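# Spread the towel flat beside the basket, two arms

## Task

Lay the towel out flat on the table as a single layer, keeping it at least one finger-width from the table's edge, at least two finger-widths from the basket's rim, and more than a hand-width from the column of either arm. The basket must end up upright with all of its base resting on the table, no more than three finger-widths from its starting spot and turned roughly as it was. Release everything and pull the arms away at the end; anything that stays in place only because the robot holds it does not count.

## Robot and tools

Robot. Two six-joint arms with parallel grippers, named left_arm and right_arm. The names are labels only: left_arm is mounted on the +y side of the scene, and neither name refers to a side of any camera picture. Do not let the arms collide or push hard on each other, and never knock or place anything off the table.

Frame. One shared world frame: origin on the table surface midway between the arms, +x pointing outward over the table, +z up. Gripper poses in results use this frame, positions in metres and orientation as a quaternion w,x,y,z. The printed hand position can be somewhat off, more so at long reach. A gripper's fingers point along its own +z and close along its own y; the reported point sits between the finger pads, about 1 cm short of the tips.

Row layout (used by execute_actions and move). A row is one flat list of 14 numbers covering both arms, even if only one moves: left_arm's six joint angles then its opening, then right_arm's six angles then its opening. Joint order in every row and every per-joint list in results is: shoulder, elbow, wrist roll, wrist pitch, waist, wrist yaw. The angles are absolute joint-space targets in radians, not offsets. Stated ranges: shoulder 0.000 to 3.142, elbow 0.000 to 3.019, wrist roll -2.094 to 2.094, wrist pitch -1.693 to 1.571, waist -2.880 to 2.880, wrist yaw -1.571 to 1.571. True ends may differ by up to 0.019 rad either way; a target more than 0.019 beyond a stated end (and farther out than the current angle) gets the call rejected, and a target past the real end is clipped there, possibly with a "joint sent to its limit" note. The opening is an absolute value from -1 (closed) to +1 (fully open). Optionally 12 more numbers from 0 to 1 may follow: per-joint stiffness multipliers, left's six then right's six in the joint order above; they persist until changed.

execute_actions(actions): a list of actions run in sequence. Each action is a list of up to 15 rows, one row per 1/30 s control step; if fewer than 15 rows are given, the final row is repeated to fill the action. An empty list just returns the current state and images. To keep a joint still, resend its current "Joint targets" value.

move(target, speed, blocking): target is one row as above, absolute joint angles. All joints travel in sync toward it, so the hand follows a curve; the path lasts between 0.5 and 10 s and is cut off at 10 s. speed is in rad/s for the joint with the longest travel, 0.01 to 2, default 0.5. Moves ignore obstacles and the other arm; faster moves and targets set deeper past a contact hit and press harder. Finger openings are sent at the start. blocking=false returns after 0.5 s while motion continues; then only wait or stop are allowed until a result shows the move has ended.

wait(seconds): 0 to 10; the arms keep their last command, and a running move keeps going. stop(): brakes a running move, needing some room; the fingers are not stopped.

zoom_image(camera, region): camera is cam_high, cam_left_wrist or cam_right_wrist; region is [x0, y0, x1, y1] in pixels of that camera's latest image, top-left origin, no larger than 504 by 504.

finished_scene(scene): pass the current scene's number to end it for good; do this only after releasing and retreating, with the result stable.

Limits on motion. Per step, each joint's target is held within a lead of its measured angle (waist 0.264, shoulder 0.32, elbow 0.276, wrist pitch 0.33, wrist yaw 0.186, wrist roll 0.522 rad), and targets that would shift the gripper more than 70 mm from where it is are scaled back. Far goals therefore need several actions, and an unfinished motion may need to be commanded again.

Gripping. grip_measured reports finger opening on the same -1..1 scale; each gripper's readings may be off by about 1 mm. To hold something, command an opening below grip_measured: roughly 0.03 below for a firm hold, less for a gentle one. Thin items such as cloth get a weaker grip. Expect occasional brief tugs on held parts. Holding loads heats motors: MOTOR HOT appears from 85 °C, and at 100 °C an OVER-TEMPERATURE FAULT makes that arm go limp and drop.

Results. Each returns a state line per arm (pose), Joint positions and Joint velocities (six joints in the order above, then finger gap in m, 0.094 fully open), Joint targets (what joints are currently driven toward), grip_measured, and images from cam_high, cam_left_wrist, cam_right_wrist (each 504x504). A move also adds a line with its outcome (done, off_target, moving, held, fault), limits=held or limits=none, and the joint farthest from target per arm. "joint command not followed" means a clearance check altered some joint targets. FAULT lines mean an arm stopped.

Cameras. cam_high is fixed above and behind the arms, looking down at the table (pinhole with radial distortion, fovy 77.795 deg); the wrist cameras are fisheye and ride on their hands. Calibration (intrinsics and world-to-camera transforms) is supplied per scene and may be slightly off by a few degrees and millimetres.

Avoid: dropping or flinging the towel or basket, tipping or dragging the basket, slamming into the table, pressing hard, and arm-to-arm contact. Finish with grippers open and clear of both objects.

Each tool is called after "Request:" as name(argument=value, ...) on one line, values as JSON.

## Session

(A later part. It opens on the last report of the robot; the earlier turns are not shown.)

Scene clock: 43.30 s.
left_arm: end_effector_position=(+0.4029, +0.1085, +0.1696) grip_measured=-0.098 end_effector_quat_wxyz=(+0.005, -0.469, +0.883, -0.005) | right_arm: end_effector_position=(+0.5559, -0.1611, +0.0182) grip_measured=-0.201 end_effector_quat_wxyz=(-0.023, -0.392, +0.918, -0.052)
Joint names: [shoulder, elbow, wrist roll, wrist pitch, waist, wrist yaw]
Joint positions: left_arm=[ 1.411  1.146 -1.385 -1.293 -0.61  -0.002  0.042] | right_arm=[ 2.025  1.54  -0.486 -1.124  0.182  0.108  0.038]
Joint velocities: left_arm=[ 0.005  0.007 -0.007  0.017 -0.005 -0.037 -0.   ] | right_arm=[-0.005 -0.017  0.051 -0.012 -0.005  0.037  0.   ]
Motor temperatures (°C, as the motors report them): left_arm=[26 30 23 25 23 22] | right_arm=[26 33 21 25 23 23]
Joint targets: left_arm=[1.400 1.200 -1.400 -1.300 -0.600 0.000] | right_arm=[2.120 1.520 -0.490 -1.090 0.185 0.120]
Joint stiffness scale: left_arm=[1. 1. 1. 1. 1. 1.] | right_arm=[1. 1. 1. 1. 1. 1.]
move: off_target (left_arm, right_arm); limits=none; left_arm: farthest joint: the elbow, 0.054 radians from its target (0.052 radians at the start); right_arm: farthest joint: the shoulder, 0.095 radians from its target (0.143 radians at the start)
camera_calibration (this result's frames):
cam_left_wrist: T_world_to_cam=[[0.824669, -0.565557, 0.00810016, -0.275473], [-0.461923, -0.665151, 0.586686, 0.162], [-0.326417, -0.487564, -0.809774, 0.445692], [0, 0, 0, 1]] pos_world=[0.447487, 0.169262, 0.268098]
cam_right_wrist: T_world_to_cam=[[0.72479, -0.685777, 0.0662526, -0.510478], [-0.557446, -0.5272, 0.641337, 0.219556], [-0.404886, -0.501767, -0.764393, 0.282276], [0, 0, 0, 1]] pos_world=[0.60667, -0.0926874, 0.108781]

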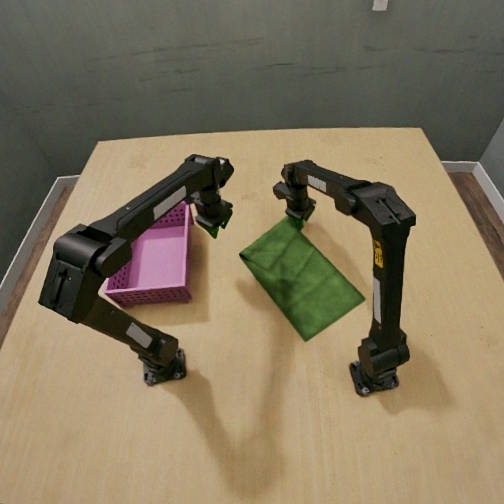

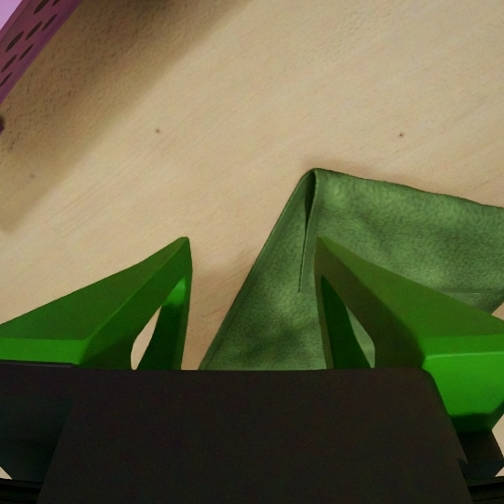

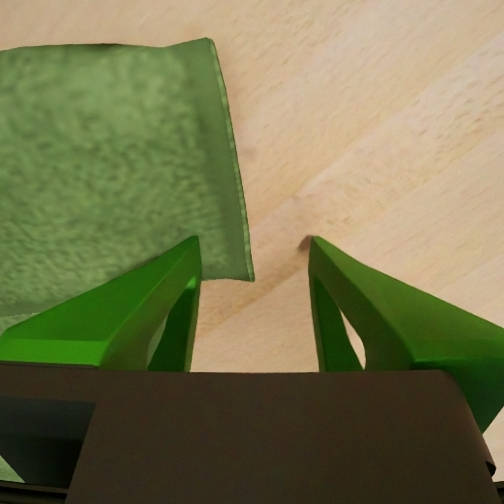

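Request:
move(target=[1.4,1.2,-1.4,-1.3,-0.6,0,-0.1,1.95,1.62,-0.49,-1.14,0.165,-0.1,-0.2], speed=0.2)

Request:
move(target=[1.4,1.2,-1.4,-1.3,-0.6,0,-0.1,2.1,1.54,-0.49,-1.03,0.165,-0.1,-0.2], speed=0.12)

Request:
move(target=[1.4,1.2,-1.4,-1.3,-0.6,0,-0.1,2.1,1.54,-0.49,-1.03,0.165,-0.1,-1])

Request:
move(target=[1.4,1.2,-1.4,-1.3,-0.6,0,-0.1,1.96,1.68,-0.49,-1.24,0.165,-0.1,-1], speed=0.15)

Scene clock: 49.63 s.
left_arm: end_effector_position=(+0.4036, +0.1082, +0.1705) grip_measured=-0.098 end_effector_quat_wxyz=(+0.006, -0.469, +0.883, -0.006) | right_arm: end_effector_position=(+0.5625, -0.1223, +0.0620) grip_measured=-0.201 end_effector_quat_wxyz=(+0.027, -0.392, +0.918, +0.046)
Joint names: [shoulder, elbow, wrist roll, wrist pitch, waist, wrist yaw]
Joint positions: left_arm=[ 1.411  1.149 -1.385 -1.293 -0.61  -0.002  0.042] | right_arm=[ 1.97   1.578 -0.486 -1.131  0.182 -0.095  0.038]
Joint velocities: left_arm=[-0.015 -0.012  0.022  0.007 -0.005  0.037 -0.   ] | right_arm=[ 0.005 -0.002  0.007 -0.012 -0.015 -0.066 -0.   ]
Motor temperatures (°C, as the motors report them): left_arm=[26 30 23 25 23 22] | right_arm=[26 32 21 25 23 23]
Joint targets: left_arm=[1.400 1.200 -1.400 -1.300 -0.600 -0.000] | right_arm=[1.950 1.620 -0.490 -1.140 0.165 -0.100]
Joint stiffness scale: left_arm=[1. 1. 1. 1. 1. 1.] | right_arm=[1. 1. 1. 1. 1. 1.]
move: off_target (left_arm, right_arm); limits=none; left_arm: farthest joint: the elbow, 0.051 radians from its target (0.054 radians at the start); right_arm: farthest joint: the elbow, 0.042 radians from its target (0.080 radians at the start)
camera_calibration (this result's frames):
cam_left_wrist: T_world_to_cam=[[0.82465, -0.565549, 0.0103467, -0.276631], [-0.463155, -0.664618, 0.58632, 0.162128], [-0.324716, -0.488301, -0.810014, 0.4459], [0, 0, 0, 1]] pos_world=[0.448005, 0.169037, 0.268988]
cam_right_wrist: T_world_to_cam=[[0.725201, -0.684639, -0.0731654, -0.483021], [-0.5666, -0.653767, 0.501551, 0.213912], [-0.391214, -0.322269, -0.862029, 0.358174], [0, 0, 0, 1]] pos_world=[0.611612, -0.0754177, 0.166129]

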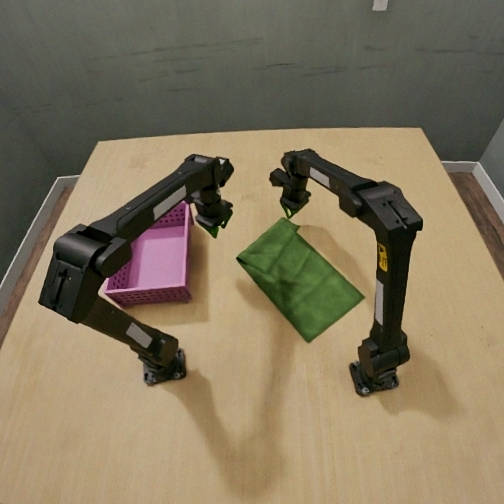

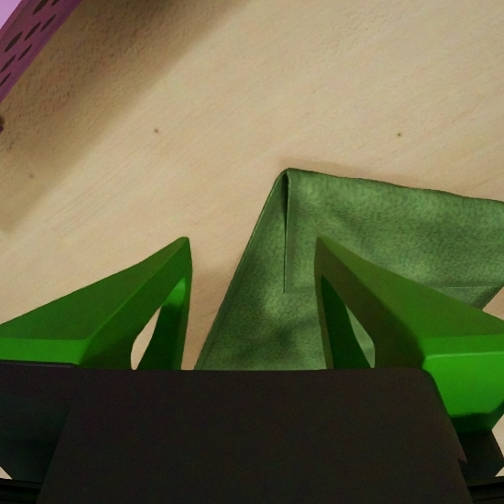

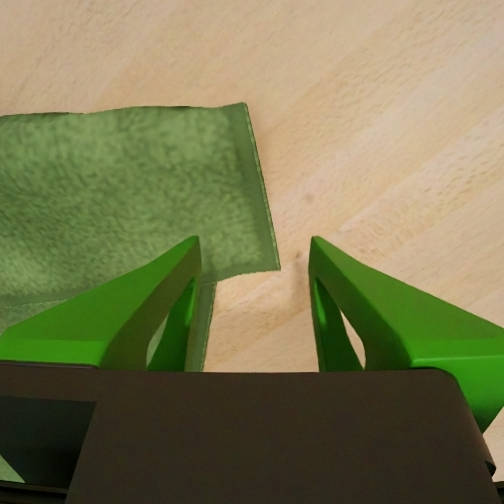

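Scene clock: 51.00 s.
left_arm: end_effector_position=(+0.4030, +0.1085, +0.1698) grip_measured=-0.098 end_effector_quat_wxyz=(+0.005, -0.469, +0.883, -0.005) | right_arm: end_effector_position=(+0.5650, -0.1210, +0.0197) grip_measured=-0.201 end_effector_quat_wxyz=(+0.023, -0.392, +0.919, +0.049)
Joint names: [shoulder, elbow, wrist roll, wrist pitch, waist, wrist yaw]
Joint positions: left_arm=[ 1.411  1.147 -1.385 -1.293 -0.61  -0.002  0.042] | right_arm=[ 2.03   1.553 -0.486 -1.057  0.181 -0.101  0.038]
Joint velocities: left_arm=[-0.024 -0.051 -0.037 -0.027 -0.005 -0.007  0.   ] | right_arm=[-0.005 -0.012 -0.037  0.007 -0.005 -0.066  0.   ]
Motor temperatures (°C, as the motors report them): left_arm=[26 30 23 25 23 22] | right_arm=[26 32 21 25 23 23]
Joint targets: left_arm=[1.400 1.200 -1.400 -1.300 -0.600 0.000] | right_arm=[2.100 1.540 -0.490 -1.030 0.165 -0.100]
Joint stiffness scale: left_arm=[1. 1. 1. 1. 1. 1.] | right_arm=[1. 1. 1. 1. 1. 1.]
move: off_target (left_arm, right_arm); limits=none; left_arm: farthest joint: the elbow, 0.053 radians from its target (0.051 radians at the start); right_arm: farthest joint: the shoulder, 0.070 radians from its target (0.130 radians at the start)
camera_calibration (this result's frames):
cam_left_wrist: T_world_to_cam=[[0.824666, -0.565556, 0.0084746, -0.275666], [-0.462128, -0.665062, 0.586625, 0.162021], [-0.326133, -0.487686, -0.809814, 0.445727], [0, 0, 0, 1]] pos_world=[0.447573, 0.169224, 0.268246]
cam_right_wrist: T_world_to_cam=[[0.723968, -0.684837, -0.0828765, -0.486129], [-0.561292, -0.654641, 0.506356, 0.23424], [-0.401026, -0.320067, -0.858333, 0.328911], [0, 0, 0, 1]] pos_world=[0.61532, -0.0743024, 0.123417]

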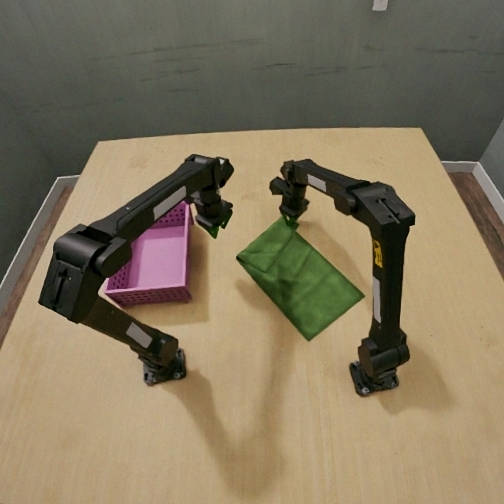

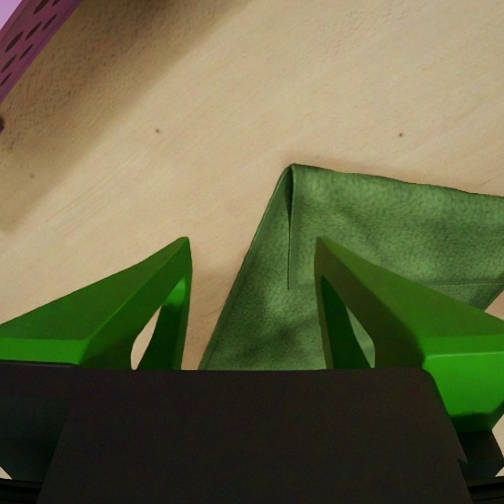

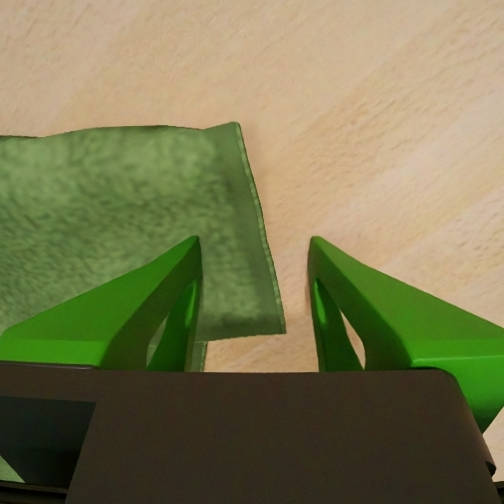

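Scene clock: 51.77 s.
left_arm: end_effector_position=(+0.4035, +0.1083, +0.1703) grip_measured=-0.098 end_effector_quat_wxyz=(+0.006, -0.469, +0.883, -0.006) | right_arm: end_effector_position=(+0.5651, -0.1202, +0.0190) grip_measured=-0.965 end_effector_quat_wxyz=(+0.024, -0.392, +0.918, +0.051)
Joint names: [shoulder, elbow, wrist roll, wrist pitch, waist, wrist yaw]
Joint positions: left_arm=[ 1.411  1.148 -1.385 -1.293 -0.61  -0.002  0.042] | right_arm=[ 2.031  1.552 -0.486 -1.054  0.181 -0.105  0.002]
Joint velocities: left_arm=[-0.005 -0.022 -0.037  0.002  0.005 -0.022  0.   ] | right_arm=[-0.005  0.012  0.007  0.017 -0.015  0.022 -0.001]
Motor temperatures (°C, as the motors report them): left_arm=[26 30 23 25 23 22] | right_arm=[26 32 21 25 23 23]
Joint targets: left_arm=[1.400 1.200 -1.400 -1.300 -0.600 0.000] | right_arm=[2.100 1.540 -0.490 -1.030 0.165 -0.100]
Joint stiffness scale: left_arm=[1. 1. 1. 1. 1. 1.] | right_arm=[1. 1. 1. 1. 1. 1.]
move: off_target (left_arm, right_arm); limits=none; left_arm: farthest joint: the elbow, 0.052 radians from its target (0.053 radians at the start); right_arm: farthest joint: the shoulder, 0.069 radians from its target (0.070 radians at the start)
camera_calibration (this result's frames):
cam_left_wrist: T_world_to_cam=[[0.824653, -0.565551, 0.00997232, -0.276438], [-0.46295, -0.664707, 0.586381, 0.162106], [-0.325, -0.488178, -0.809974, 0.445865], [0, 0, 0, 1]] pos_world=[0.447919, 0.169075, 0.26884]
cam_right_wrist: T_world_to_cam=[[0.724088, -0.684346, -0.0858315, -0.485641], [-0.561257, -0.656982, 0.503355, 0.234887], [-0.400859, -0.316299, -0.859806, 0.328926], [0, 0, 0, 1]] pos_world=[0.615332, -0.073991, 0.122898]

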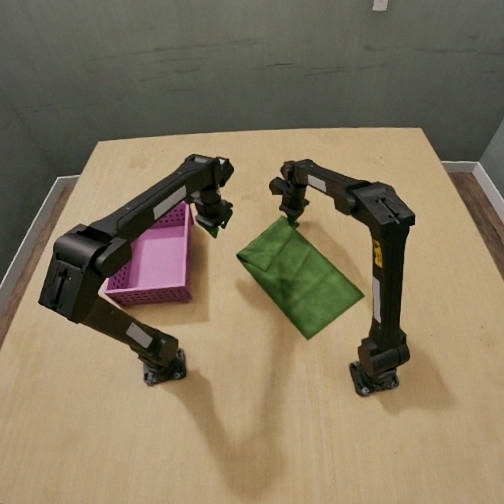

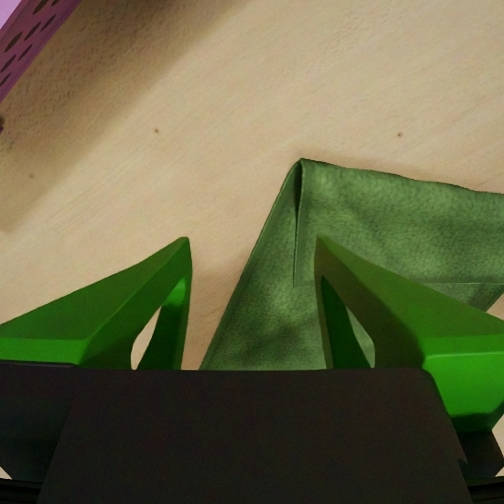

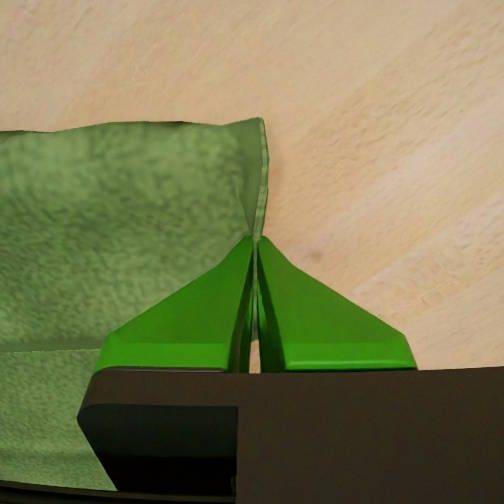

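Scene clock: 53.40 s.
left_arm: end_effector_position=(+0.4028, +0.1086, +0.1695) grip_measured=-0.098 end_effector_quat_wxyz=(+0.005, -0.469, +0.883, -0.005) | right_arm: end_effector_position=(+0.5587, -0.1224, +0.0745) grip_measured=-0.965 end_effector_quat_wxyz=(-0.001, -0.391, +0.919, +0.053)
Joint names: [shoulder, elbow, wrist roll, wrist pitch, waist, wrist yaw]
Joint positions: left_arm=[ 1.411  1.146 -1.385 -1.293 -0.61  -0.002  0.042] | right_arm=[ 1.984  1.635 -0.486 -1.232  0.181 -0.105  0.002]
Joint velocities: left_arm=[-0.005  0.002 -0.037  0.007 -0.024  0.037  0.   ] | right_arm=[-0.005 -0.012  0.051 -0.012 -0.005 -0.11  -0.002]
Motor temperatures (°C, as the motors report them): left_arm=[26 31 23 25 23 22] | right_arm=[26 33 21 25 23 23]
Joint targets: left_arm=[1.400 1.200 -1.400 -1.300 -0.600 -0.000] | right_arm=[1.960 1.680 -0.490 -1.240 0.165 -0.100]
Joint stiffness scale: left_arm=[1. 1. 1. 1. 1. 1.] | right_arm=[1. 1. 1. 1. 1. 1.]
move: off_target (left_arm, right_arm); limits=none; left_arm: farthest joint: the elbow, 0.054 radians from its target (0.052 radians at the start); right_arm: farthest joint: the elbow, 0.045 radians from its target (0.128 radians at the start)
camera_calibration (this result's frames):
cam_left_wrist: T_world_to_cam=[[0.824672, -0.565559, 0.00772573, -0.27528], [-0.461718, -0.66524, 0.586747, 0.161979], [-0.3267, -0.487441, -0.809733, 0.445657], [0, 0, 0, 1]] pos_world=[0.4474, 0.169299, 0.26795]
cam_right_wrist: T_world_to_cam=[[0.719644, -0.685895, -0.107985, -0.473869], [-0.537407, -0.64869, 0.538884, 0.186952], [-0.439666, -0.329772, -0.83543, 0.391671], [0, 0, 0, 1]] pos_world=[0.61369, -0.0745883, 0.175298]

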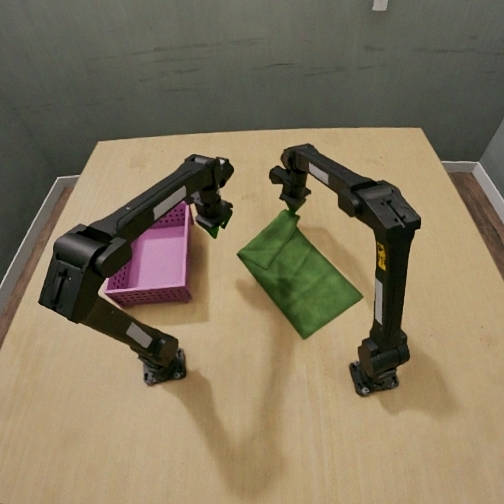

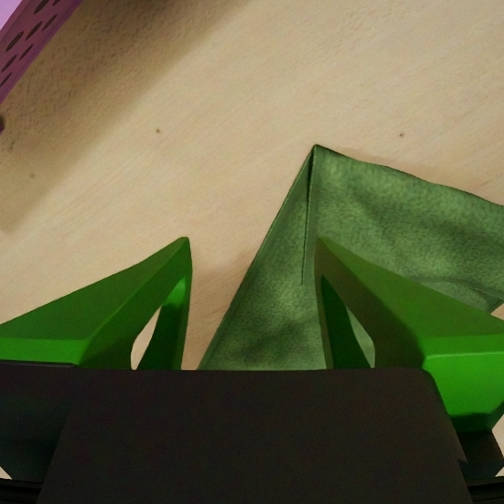

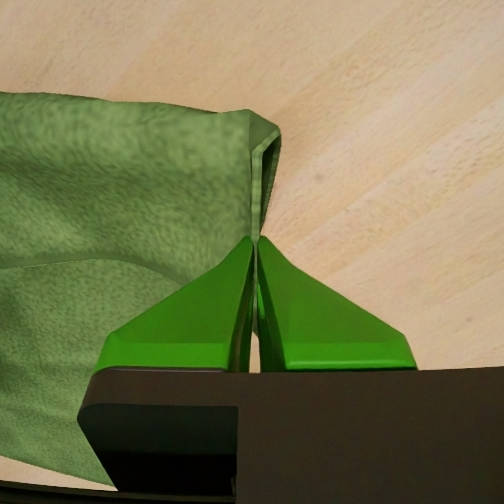

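Request:
move(target=[1.3,1.2,-1.4,-1.3,-0.5,0,-0.1,2.17,2.12,-0.3,-1.26,0.2,-0.1,-1], speed=0.2)

Request:
zoom_image(camera="cam_high", region=[200,140,400,340])

Scene clock: 58.73 s.
left_arm: end_effector_position=(+0.4120, +0.1461, +0.2044) grip_measured=-0.098 end_effector_quat_wxyz=(+0.036, -0.510, +0.858, -0.039) | right_arm: end_effector_position=(+0.6830, -0.0794, +0.1452) grip_measured=-0.965 end_effector_quat_wxyz=(+0.121, -0.314, +0.940, +0.053)
Joint names: [shoulder, elbow, wrist roll, wrist pitch, waist, wrist yaw]
Joint positions: left_arm=[ 1.319  1.147 -1.385 -1.293 -0.514 -0.002  0.042] | right_arm=[ 2.144  2.068 -0.311 -1.251  0.184 -0.105  0.002]
Joint velocities: left_arm=[-0.005 -0.022  0.022  0.032  0.005  0.022 -0.   ] | right_arm=[-0.005 -0.007 -0.022 -0.012 -0.005 -0.051 -0.   ]
Motor temperatures (°C, as the motors report them): left_arm=[26 31 23 25 23 22] | right_arm=[27 35 21 25 23 23]
Joint targets: left_arm=[1.300 1.200 -1.400 -1.300 -0.500 -0.000] | right_arm=[2.170 2.120 -0.300 -1.260 0.200 -0.100]
Joint stiffness scale: left_arm=[1. 1. 1. 1. 1. 1.] | right_arm=[1. 1. 1. 1. 1. 1.]
move: off_target (left_arm, right_arm); limits=none; left_arm: farthest joint: the elbow, 0.053 radians from its target (0.054 radians at the start); right_arm: farthest joint: the elbow, 0.052 radians from its target (0.485 radians at the start)
camera_calibration (this result's frames):
cam_left_wrist: T_world_to_cam=[[0.870642, -0.481944, 0.0985501, -0.311636], [-0.446498, -0.690157, 0.569493, 0.171643], [-0.206449, -0.539827, -0.816067, 0.454663], [0, 0, 0, 1]] pos_world=[0.441826, 0.213709, 0.303998]
cam_right_wrist: T_world_to_cam=[[0.607816, -0.7934, -0.0328139, -0.469232], [-0.738936, -0.580255, 0.342458, 0.415158], [-0.290747, -0.183904, -0.93896, 0.444413], [0, 0, 0, 1]] pos_world=[0.721193, -0.0496615, 0.259715]

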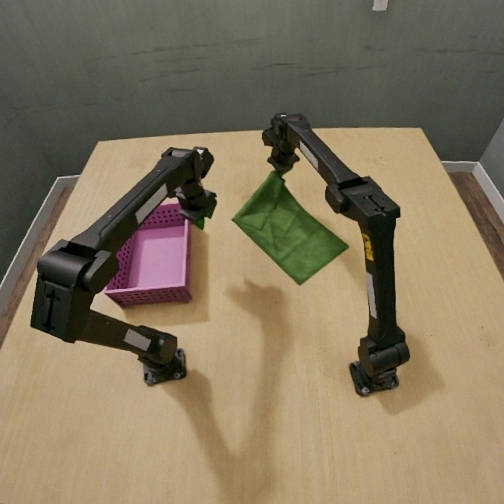

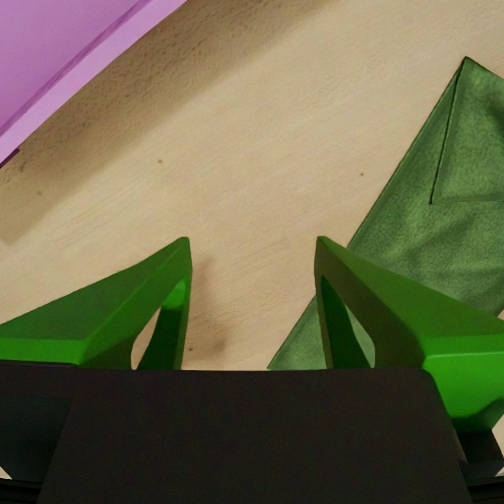

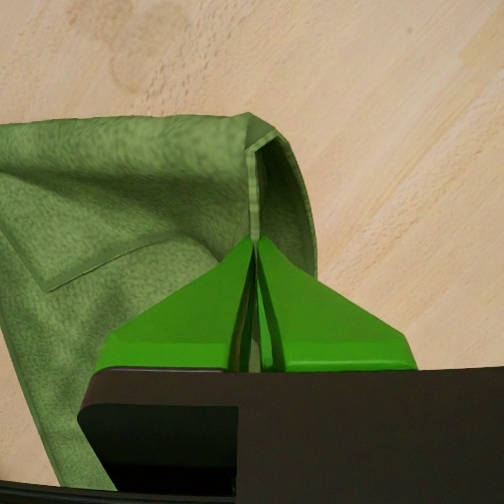

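Region (200, 140, 400, 340) of cam_high's 504x504 image, scaled by 2.520, with more detail than that image has.

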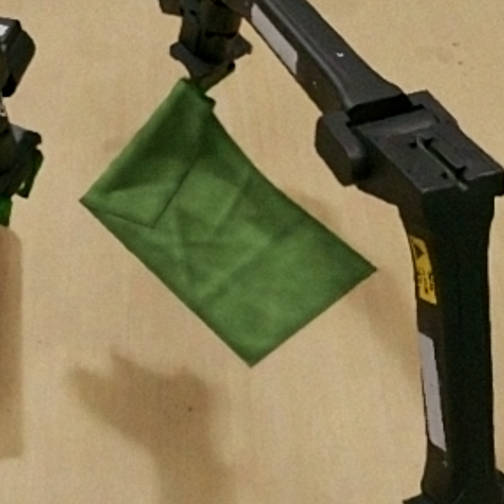

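Request:
move(target=[1.3,1.2,-1.4,-1.3,-0.5,0,-0.1,1.95,1.95,-2.09,-1.5,0.1,-0.1,-1], speed=0.5)

Request:
zoom_image(camera="cam_high", region=[200,120,420,340])

Scene clock: 67.70 s.
left_arm: end_effector_position=(+0.4118, +0.1462, +0.2041) grip_measured=-0.098 end_effector_quat_wxyz=(+0.035, -0.510, +0.858, -0.039) | right_arm: end_effector_position=(+0.6052, -0.1505, +0.1949) grip_measured=-0.965 end_effector_quat_wxyz=(-0.056, +0.916, -0.398, -0.013)
Joint names: [shoulder, elbow, wrist roll, wrist pitch, waist, wrist yaw]
Joint positions: left_arm=[ 1.319  1.147 -1.385 -1.293 -0.514 -0.002  0.042] | right_arm=[ 1.978  1.948 -2.067 -1.491  0.116 -0.105  0.002]
Joint velocities: left_arm=[-0.005 -0.002 -0.007  0.002 -0.005 -0.066 -0.   ] | right_arm=[-0.005  0.002 -0.037  0.002  0.005 -0.007 -0.   ]
Motor temperatures (°C, as the motors report them): left_arm=[26 31 23 25 23 22] | right_arm=[28 36 21 25 23 23]
Joint targets: left_arm=[1.300 1.200 -1.400 -1.300 -0.500 0.000] | right_arm=[1.950 1.950 -2.078 -1.500 0.100 -0.100]
Joint stiffness scale: left_arm=[1. 1. 1. 1. 1. 1.] | right_arm=[1. 1. 1. 1. 1. 1.]
joint sent to its limit (right arm) — the command would take the wrist roll past its lower limit, so that joint was sent only as far as its limit.
move: off_target (left_arm, right_arm); limits=none; left_arm: farthest joint: the elbow, 0.053 radians from its target (0.053 radians at the start); right_arm: farthest joint: the shoulder, 0.028 radians from its target (0.194 radians at the start)
camera_calibration (this result's frames):
cam_left_wrist: T_world_to_cam=[[0.870714, -0.481967, 0.097805, -0.311249], [-0.446085, -0.690291, 0.569655, 0.171584], [-0.207041, -0.539636, -0.816043, 0.454617], [0, 0, 0, 1]] pos_world=[0.441674, 0.213759, 0.303685]
cam_right_wrist: T_world_to_cam=[[0.727581, 0.681146, 0.0816477, -0.349602], [0.553541, -0.653205, 0.516639, -0.527755], [0.405239, -0.330701, -0.852302, -0.00476863], [0, 0, 0, 1]] pos_world=[0.54843, -0.108179, 0.297138]

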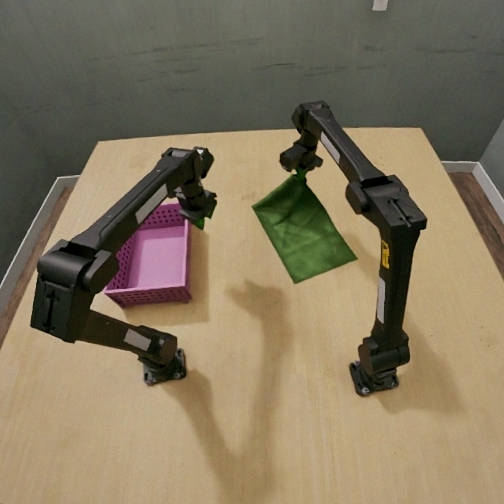

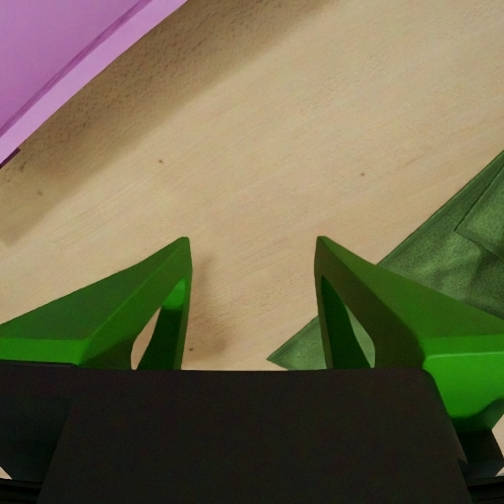

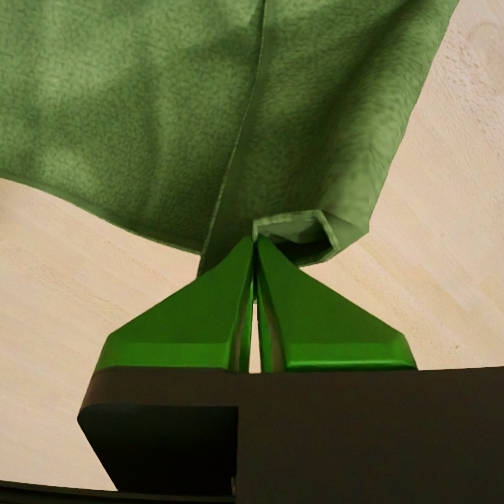

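Region (200, 120, 420, 340) of cam_high's 504x504 image, scaled by 2.291, with more detail than that image has.

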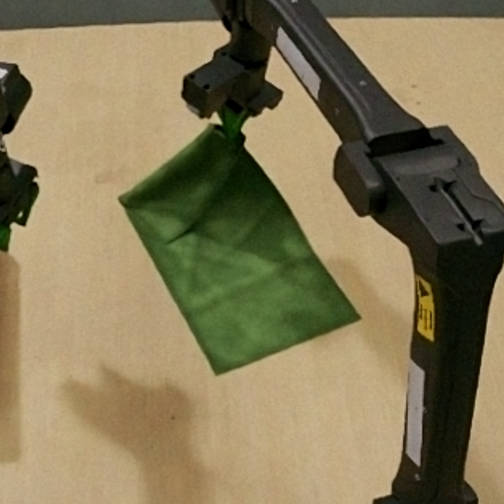

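Request:
execute_actions(actions=[])

Scene clock: 79.30 s.
left_arm: end_effector_position=(+0.4118, +0.1462, +0.2041) grip_measured=-0.098 end_effector_quat_wxyz=(+0.035, -0.510, +0.858, -0.039) | right_arm: end_effector_position=(+0.6052, -0.1505, +0.1949) grip_measured=-0.965 end_effector_quat_wxyz=(-0.056, +0.916, -0.397, -0.013)
Joint names: [shoulder, elbow, wrist roll, wrist pitch, waist, wrist yaw]
Joint positions: left_arm=[ 1.319  1.147 -1.385 -1.293 -0.514 -0.002  0.042] | right_arm=[ 1.978  1.948 -2.068 -1.491  0.116 -0.105  0.002]
Joint velocities: left_arm=[ 0.005 -0.007  0.022  0.007 -0.015 -0.022 -0.001] | right_arm=[-0.005  0.002  0.037  0.002 -0.015 -0.081 -0.   ]
Motor temperatures (°C, as the motors report them): left_arm=[26 32 23 25 23 22] | right_arm=[28 35 21 25 23 23]
Joint targets: left_arm=[1.300 1.200 -1.400 -1.300 -0.500 0.000] | right_arm=[1.950 1.950 -2.078 -1.500 0.100 -0.100]
Joint stiffness scale: left_arm=[1. 1. 1. 1. 1. 1.] | right_arm=[1. 1. 1. 1. 1. 1.]
camera_calibration (this result's frames):
cam_left_wrist: T_world_to_cam=[[0.870714, -0.481967, 0.097805, -0.311249], [-0.446085, -0.690291, 0.569655, 0.171584], [-0.207041, -0.539636, -0.816043, 0.454617], [0, 0, 0, 1]] pos_world=[0.441674, 0.213759, 0.303685]
cam_right_wrist: T_world_to_cam=[[0.727057, 0.681699, 0.0816996, -0.349213], [0.553991, -0.652777, 0.516697, -0.527974], [0.405563, -0.330407, -0.852261, -0.00492846], [0, 0, 0, 1]] pos_world=[0.548389, -0.10822, 0.297133]

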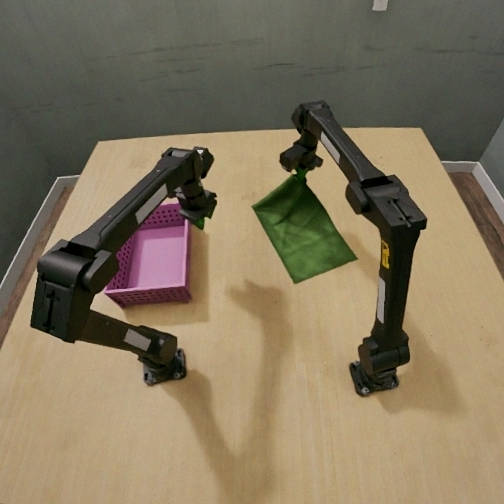

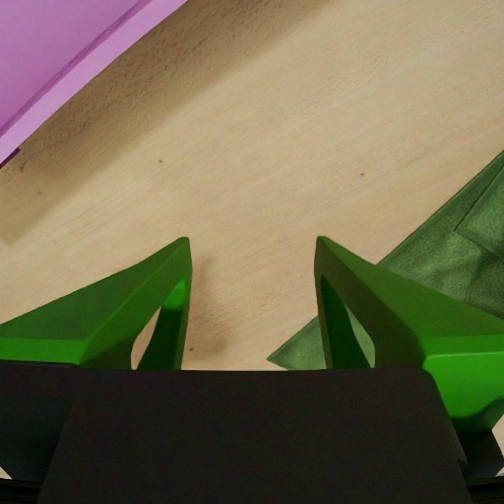

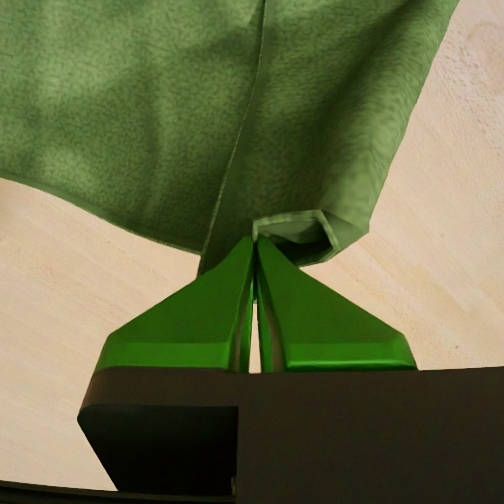

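Request:
move(target=[1.3,1.2,-1.4,-1.3,-0.3,0,-0.1,1.5,1.8,-2.078,-1.4,0.1,-0.1,-1], speed=0.3)

Scene clock: 86.13 s.
left_arm: end_effector_position=(+0.4275, +0.2242, +0.2027) grip_measured=-0.098 end_effector_quat_wxyz=(+0.038, -0.594, +0.803, -0.034) | right_arm: end_effector_position=(+0.5166, -0.1735, +0.4003) grip_measured=-0.965 end_effector_quat_wxyz=(-0.175, +0.898, -0.378, +0.142)
Joint names: [shoulder, elbow, wrist roll, wrist pitch, waist, wrist yaw]
Joint positions: left_arm=[ 1.319  1.143 -1.385 -1.293 -0.312 -0.002  0.042] | right_arm=[ 1.506  1.795 -2.068 -1.416  0.116 -0.104  0.002]
Joint velocities: left_arm=[-0.015  0.007  0.022  0.007 -0.015 -0.007 -0.   ] | right_arm=[ 0.005  0.002  0.022 -0.002 -0.005 -0.007 -0.001]
Motor temperatures (°C, as the motors report them): left_arm=[26 32 23 25 23 22] | right_arm=[28 35 21 25 23 23]
Joint targets: left_arm=[1.300 1.200 -1.400 -1.300 -0.300 -0.000] | right_arm=[1.500 1.800 -2.078 -1.400 0.100 -0.100]
Joint stiffness scale: left_arm=[1. 1. 1. 1. 1. 1.] | right_arm=[1. 1. 1. 1. 1. 1.]
move: off_target (left_arm); limits=none; left_arm: farthest joint: the elbow, 0.057 radians from its target (0.053 radians at the start); right_arm: farthest joint: the waist, 0.016 radians from its target (0.016 radians at the start)
camera_calibration (this result's frames):
cam_left_wrist: T_world_to_cam=[[0.949975, -0.297702, 0.0944511, -0.361698], [-0.29673, -0.765909, 0.570381, 0.186195], [-0.0974628, -0.569874, -0.815932, 0.458762], [0, 0, 0, 1]] pos_world=[0.443566, 0.296367, 0.30228]
cam_right_wrist: T_world_to_cam=[[0.631152, 0.657269, 0.411879, -0.372817], [0.333577, -0.709394, 0.620875, -0.537682], [0.700267, -0.254473, -0.666986, -0.0147843], [0, 0, 0, 1]] pos_world=[0.425016, -0.14015, 0.477528]

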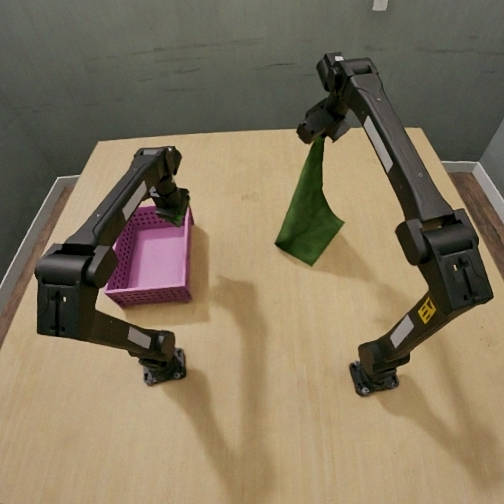

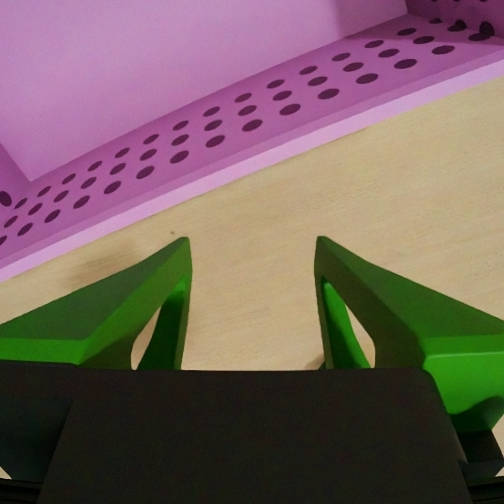

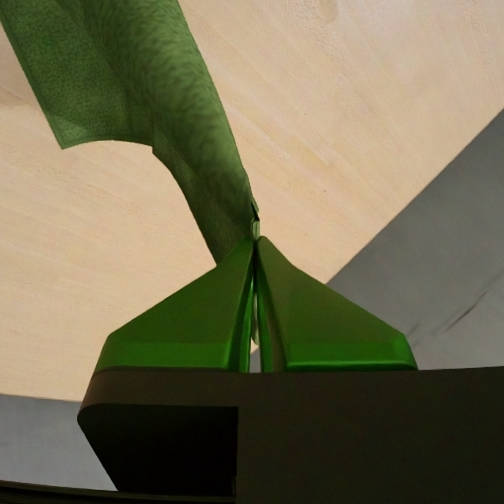

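Request:
move(target=[1.3,1.2,-1.4,-1.3,-0.3,0,-0.1,2.3,2.42,-2.078,-1.1,0.0,-0.1,-1], speed=0.3)

Request:
zoom_image(camera="cam_high", region=[230,90,430,290])

Scene clock: 93.57 s.
left_arm: end_effector_position=(+0.4286, +0.2241, +0.2043) grip_measured=-0.098 end_effector_quat_wxyz=(+0.039, -0.594, +0.803, -0.035) | right_arm: end_effector_position=(+0.8167, -0.1832, +0.1909) grip_measured=-0.965 end_effector_quat_wxyz=(-0.193, +0.869, -0.417, +0.187)
Joint names: [shoulder, elbow, wrist roll, wrist pitch, waist, wrist yaw]
Joint positions: left_arm=[ 1.319  1.147 -1.385 -1.293 -0.312 -0.002  0.042] | right_arm=[ 2.287  2.366 -2.068 -1.115  0.013 -0.104  0.002]
Joint velocities: left_arm=[ 0.024 -0.007 -0.081 -0.002 -0.015  0.051 -0.   ] | right_arm=[-0.015 -0.022  0.022 -0.022 -0.005  0.007 -0.001]
Motor temperatures (°C, as the motors report them): left_arm=[26 32 23 25 23 22] | right_arm=[28 36 21 25 23 23]
Joint targets: left_arm=[1.300 1.200 -1.400 -1.300 -0.300 0.000] | right_arm=[2.300 2.420 -2.078 -1.100 0.000 -0.100]
Joint stiffness scale: left_arm=[1. 1. 1. 1. 1. 1.] | right_arm=[1. 1. 1. 1. 1. 1.]
move: off_target (left_arm, right_arm); limits=none; left_arm: farthest joint: the elbow, 0.053 radians from its target (0.057 radians at the start); right_arm: farthest joint: the elbow, 0.054 radians from its target (0.625 radians at the start)
camera_calibration (this result's frames):
cam_left_wrist: T_world_to_cam=[[0.94961, -0.297662, 0.0981775, -0.363615], [-0.298891, -0.765669, 0.569574, 0.186608], [-0.094369, -0.570218, -0.816055, 0.458829], [0, 0, 0, 1]] pos_world=[0.444367, 0.296278, 0.303841]
cam_right_wrist: T_world_to_cam=[[0.655038, 0.583366, 0.480218, -0.515621], [0.203428, -0.748239, 0.631471, -0.41748], [0.727696, -0.315948, -0.608798, -0.411848], [0, 0, 0, 1]] pos_world=[0.722379, -0.141702, 0.260505]

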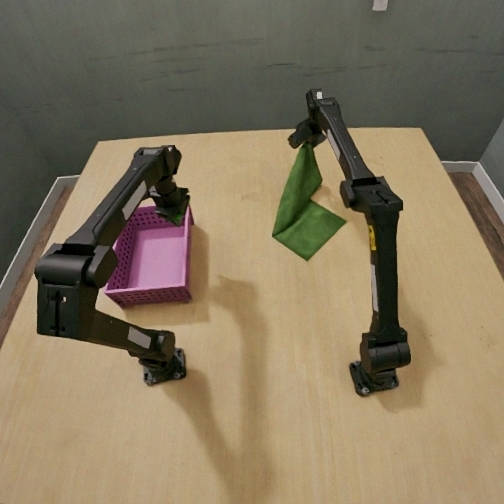

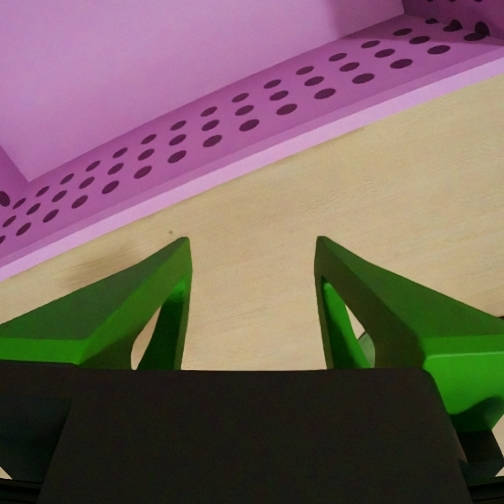

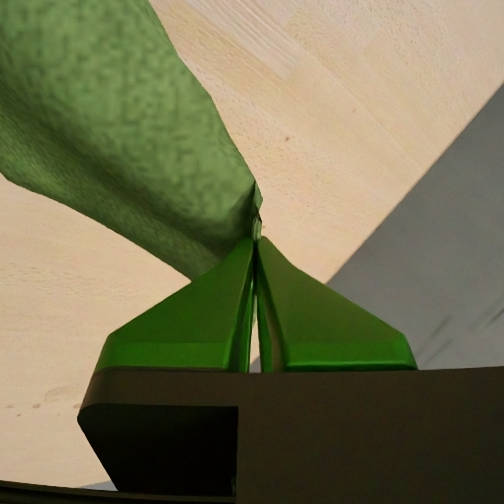

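Region (230, 90, 430, 290) of cam_high's 504x504 image, scaled by 2.520, with more detail than that image has.

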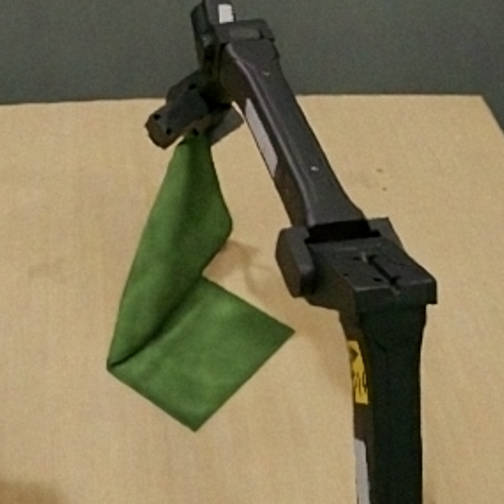

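Request:
move(target=[1.3,1.2,-1.4,-1.3,0.3,0,-0.1,2.4,2.6,-2.078,-1.1,0.35,-0.1,-1], speed=0.3)

Request:
zoom_image(camera="cam_high", region=[180,90,380,290])

Scene clock: 99.90 s.
left_arm: end_effector_position=(+0.3827, +0.4550, +0.2027) grip_measured=-0.098 end_effector_quat_wxyz=(-0.046, +0.806, -0.589, +0.021) | right_arm: end_effector_position=(+0.7556, +0.0916, +0.2118) grip_measured=-0.965 end_effector_quat_wxyz=(-0.251, +0.914, -0.261, +0.184)
Joint names: [shoulder, elbow, wrist roll, wrist pitch, waist, wrist yaw]
Joint positions: left_arm=[ 1.319  1.143 -1.385 -1.293  0.293 -0.002  0.042] | right_arm=[ 2.372  2.543 -2.068 -1.115  0.347 -0.104  0.002]
Joint velocities: left_arm=[ 0.015 -0.022  0.007  0.022 -0.015 -0.095  0.   ] | right_arm=[-0.024 -0.002  0.007 -0.002 -0.015 -0.022 -0.001]
Motor temperatures (°C, as the motors report them): left_arm=[26 33 23 25 23 22] | right_arm=[28 38 21 25 23 23]
Joint targets: left_arm=[1.300 1.200 -1.400 -1.300 0.300 0.000] | right_arm=[2.400 2.600 -2.078 -1.100 0.350 -0.100]
Joint stiffness scale: left_arm=[1. 1. 1. 1. 1. 1.] | right_arm=[1. 1. 1. 1. 1. 1.]
move: off_target (left_arm, right_arm); limits=none; left_arm: farthest joint: the elbow, 0.057 radians from its target (0.053 radians at the start); right_arm: farthest joint: the elbow, 0.057 radians from its target (0.234 radians at the start)
camera_calibration (this result's frames):
cam_left_wrist: T_world_to_cam=[[0.950672, 0.295468, 0.0944511, -0.520651], [0.191575, -0.798727, 0.570381, 0.177696], [0.24397, -0.524151, -0.815932, 0.434421], [0, 0, 0, 1]] pos_world=[0.35494, 0.523469, 0.30228]
cam_right_wrist: T_world_to_cam=[[0.386185, 0.743615, 0.5458, -0.471353], [0.385, -0.667641, 0.637206, -0.358467], [0.838234, -0.0359463, -0.544125, -0.390768], [0, 0, 0, 1]] pos_world=[0.647595, 0.0971313, 0.273055]

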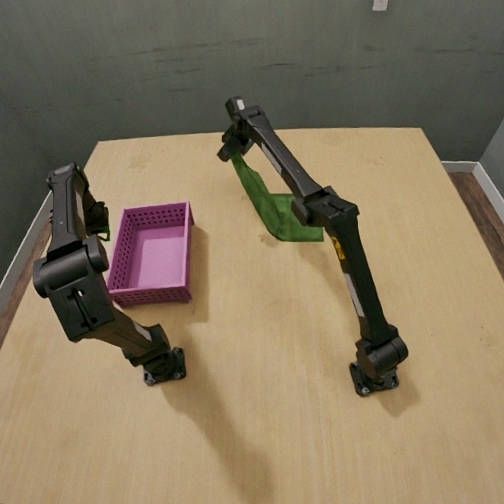

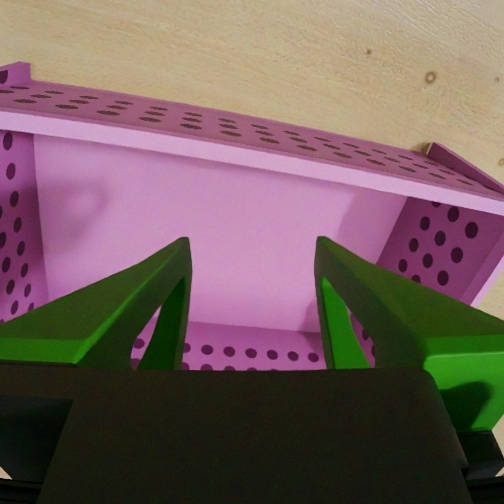

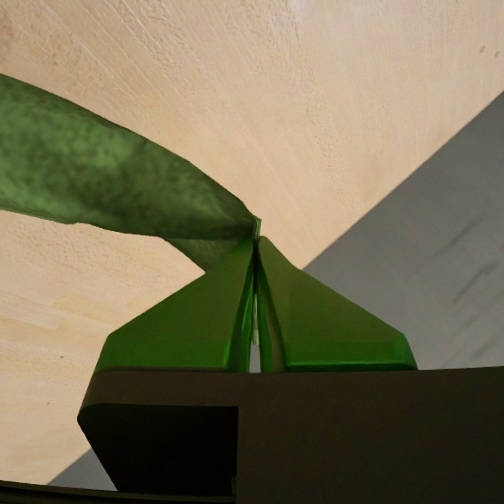

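Region (180, 90, 380, 290) of cam_high's 504x504 image, scaled by 2.520, with more detail than that image has.

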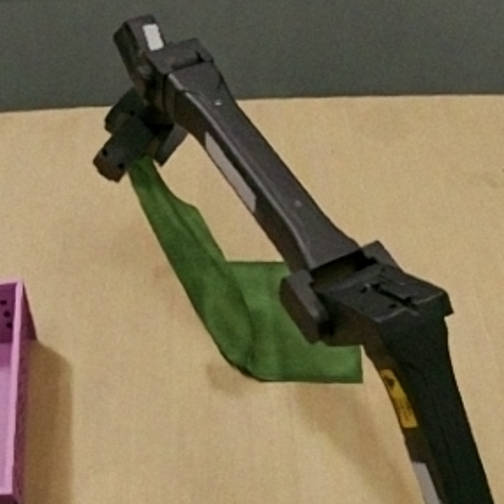

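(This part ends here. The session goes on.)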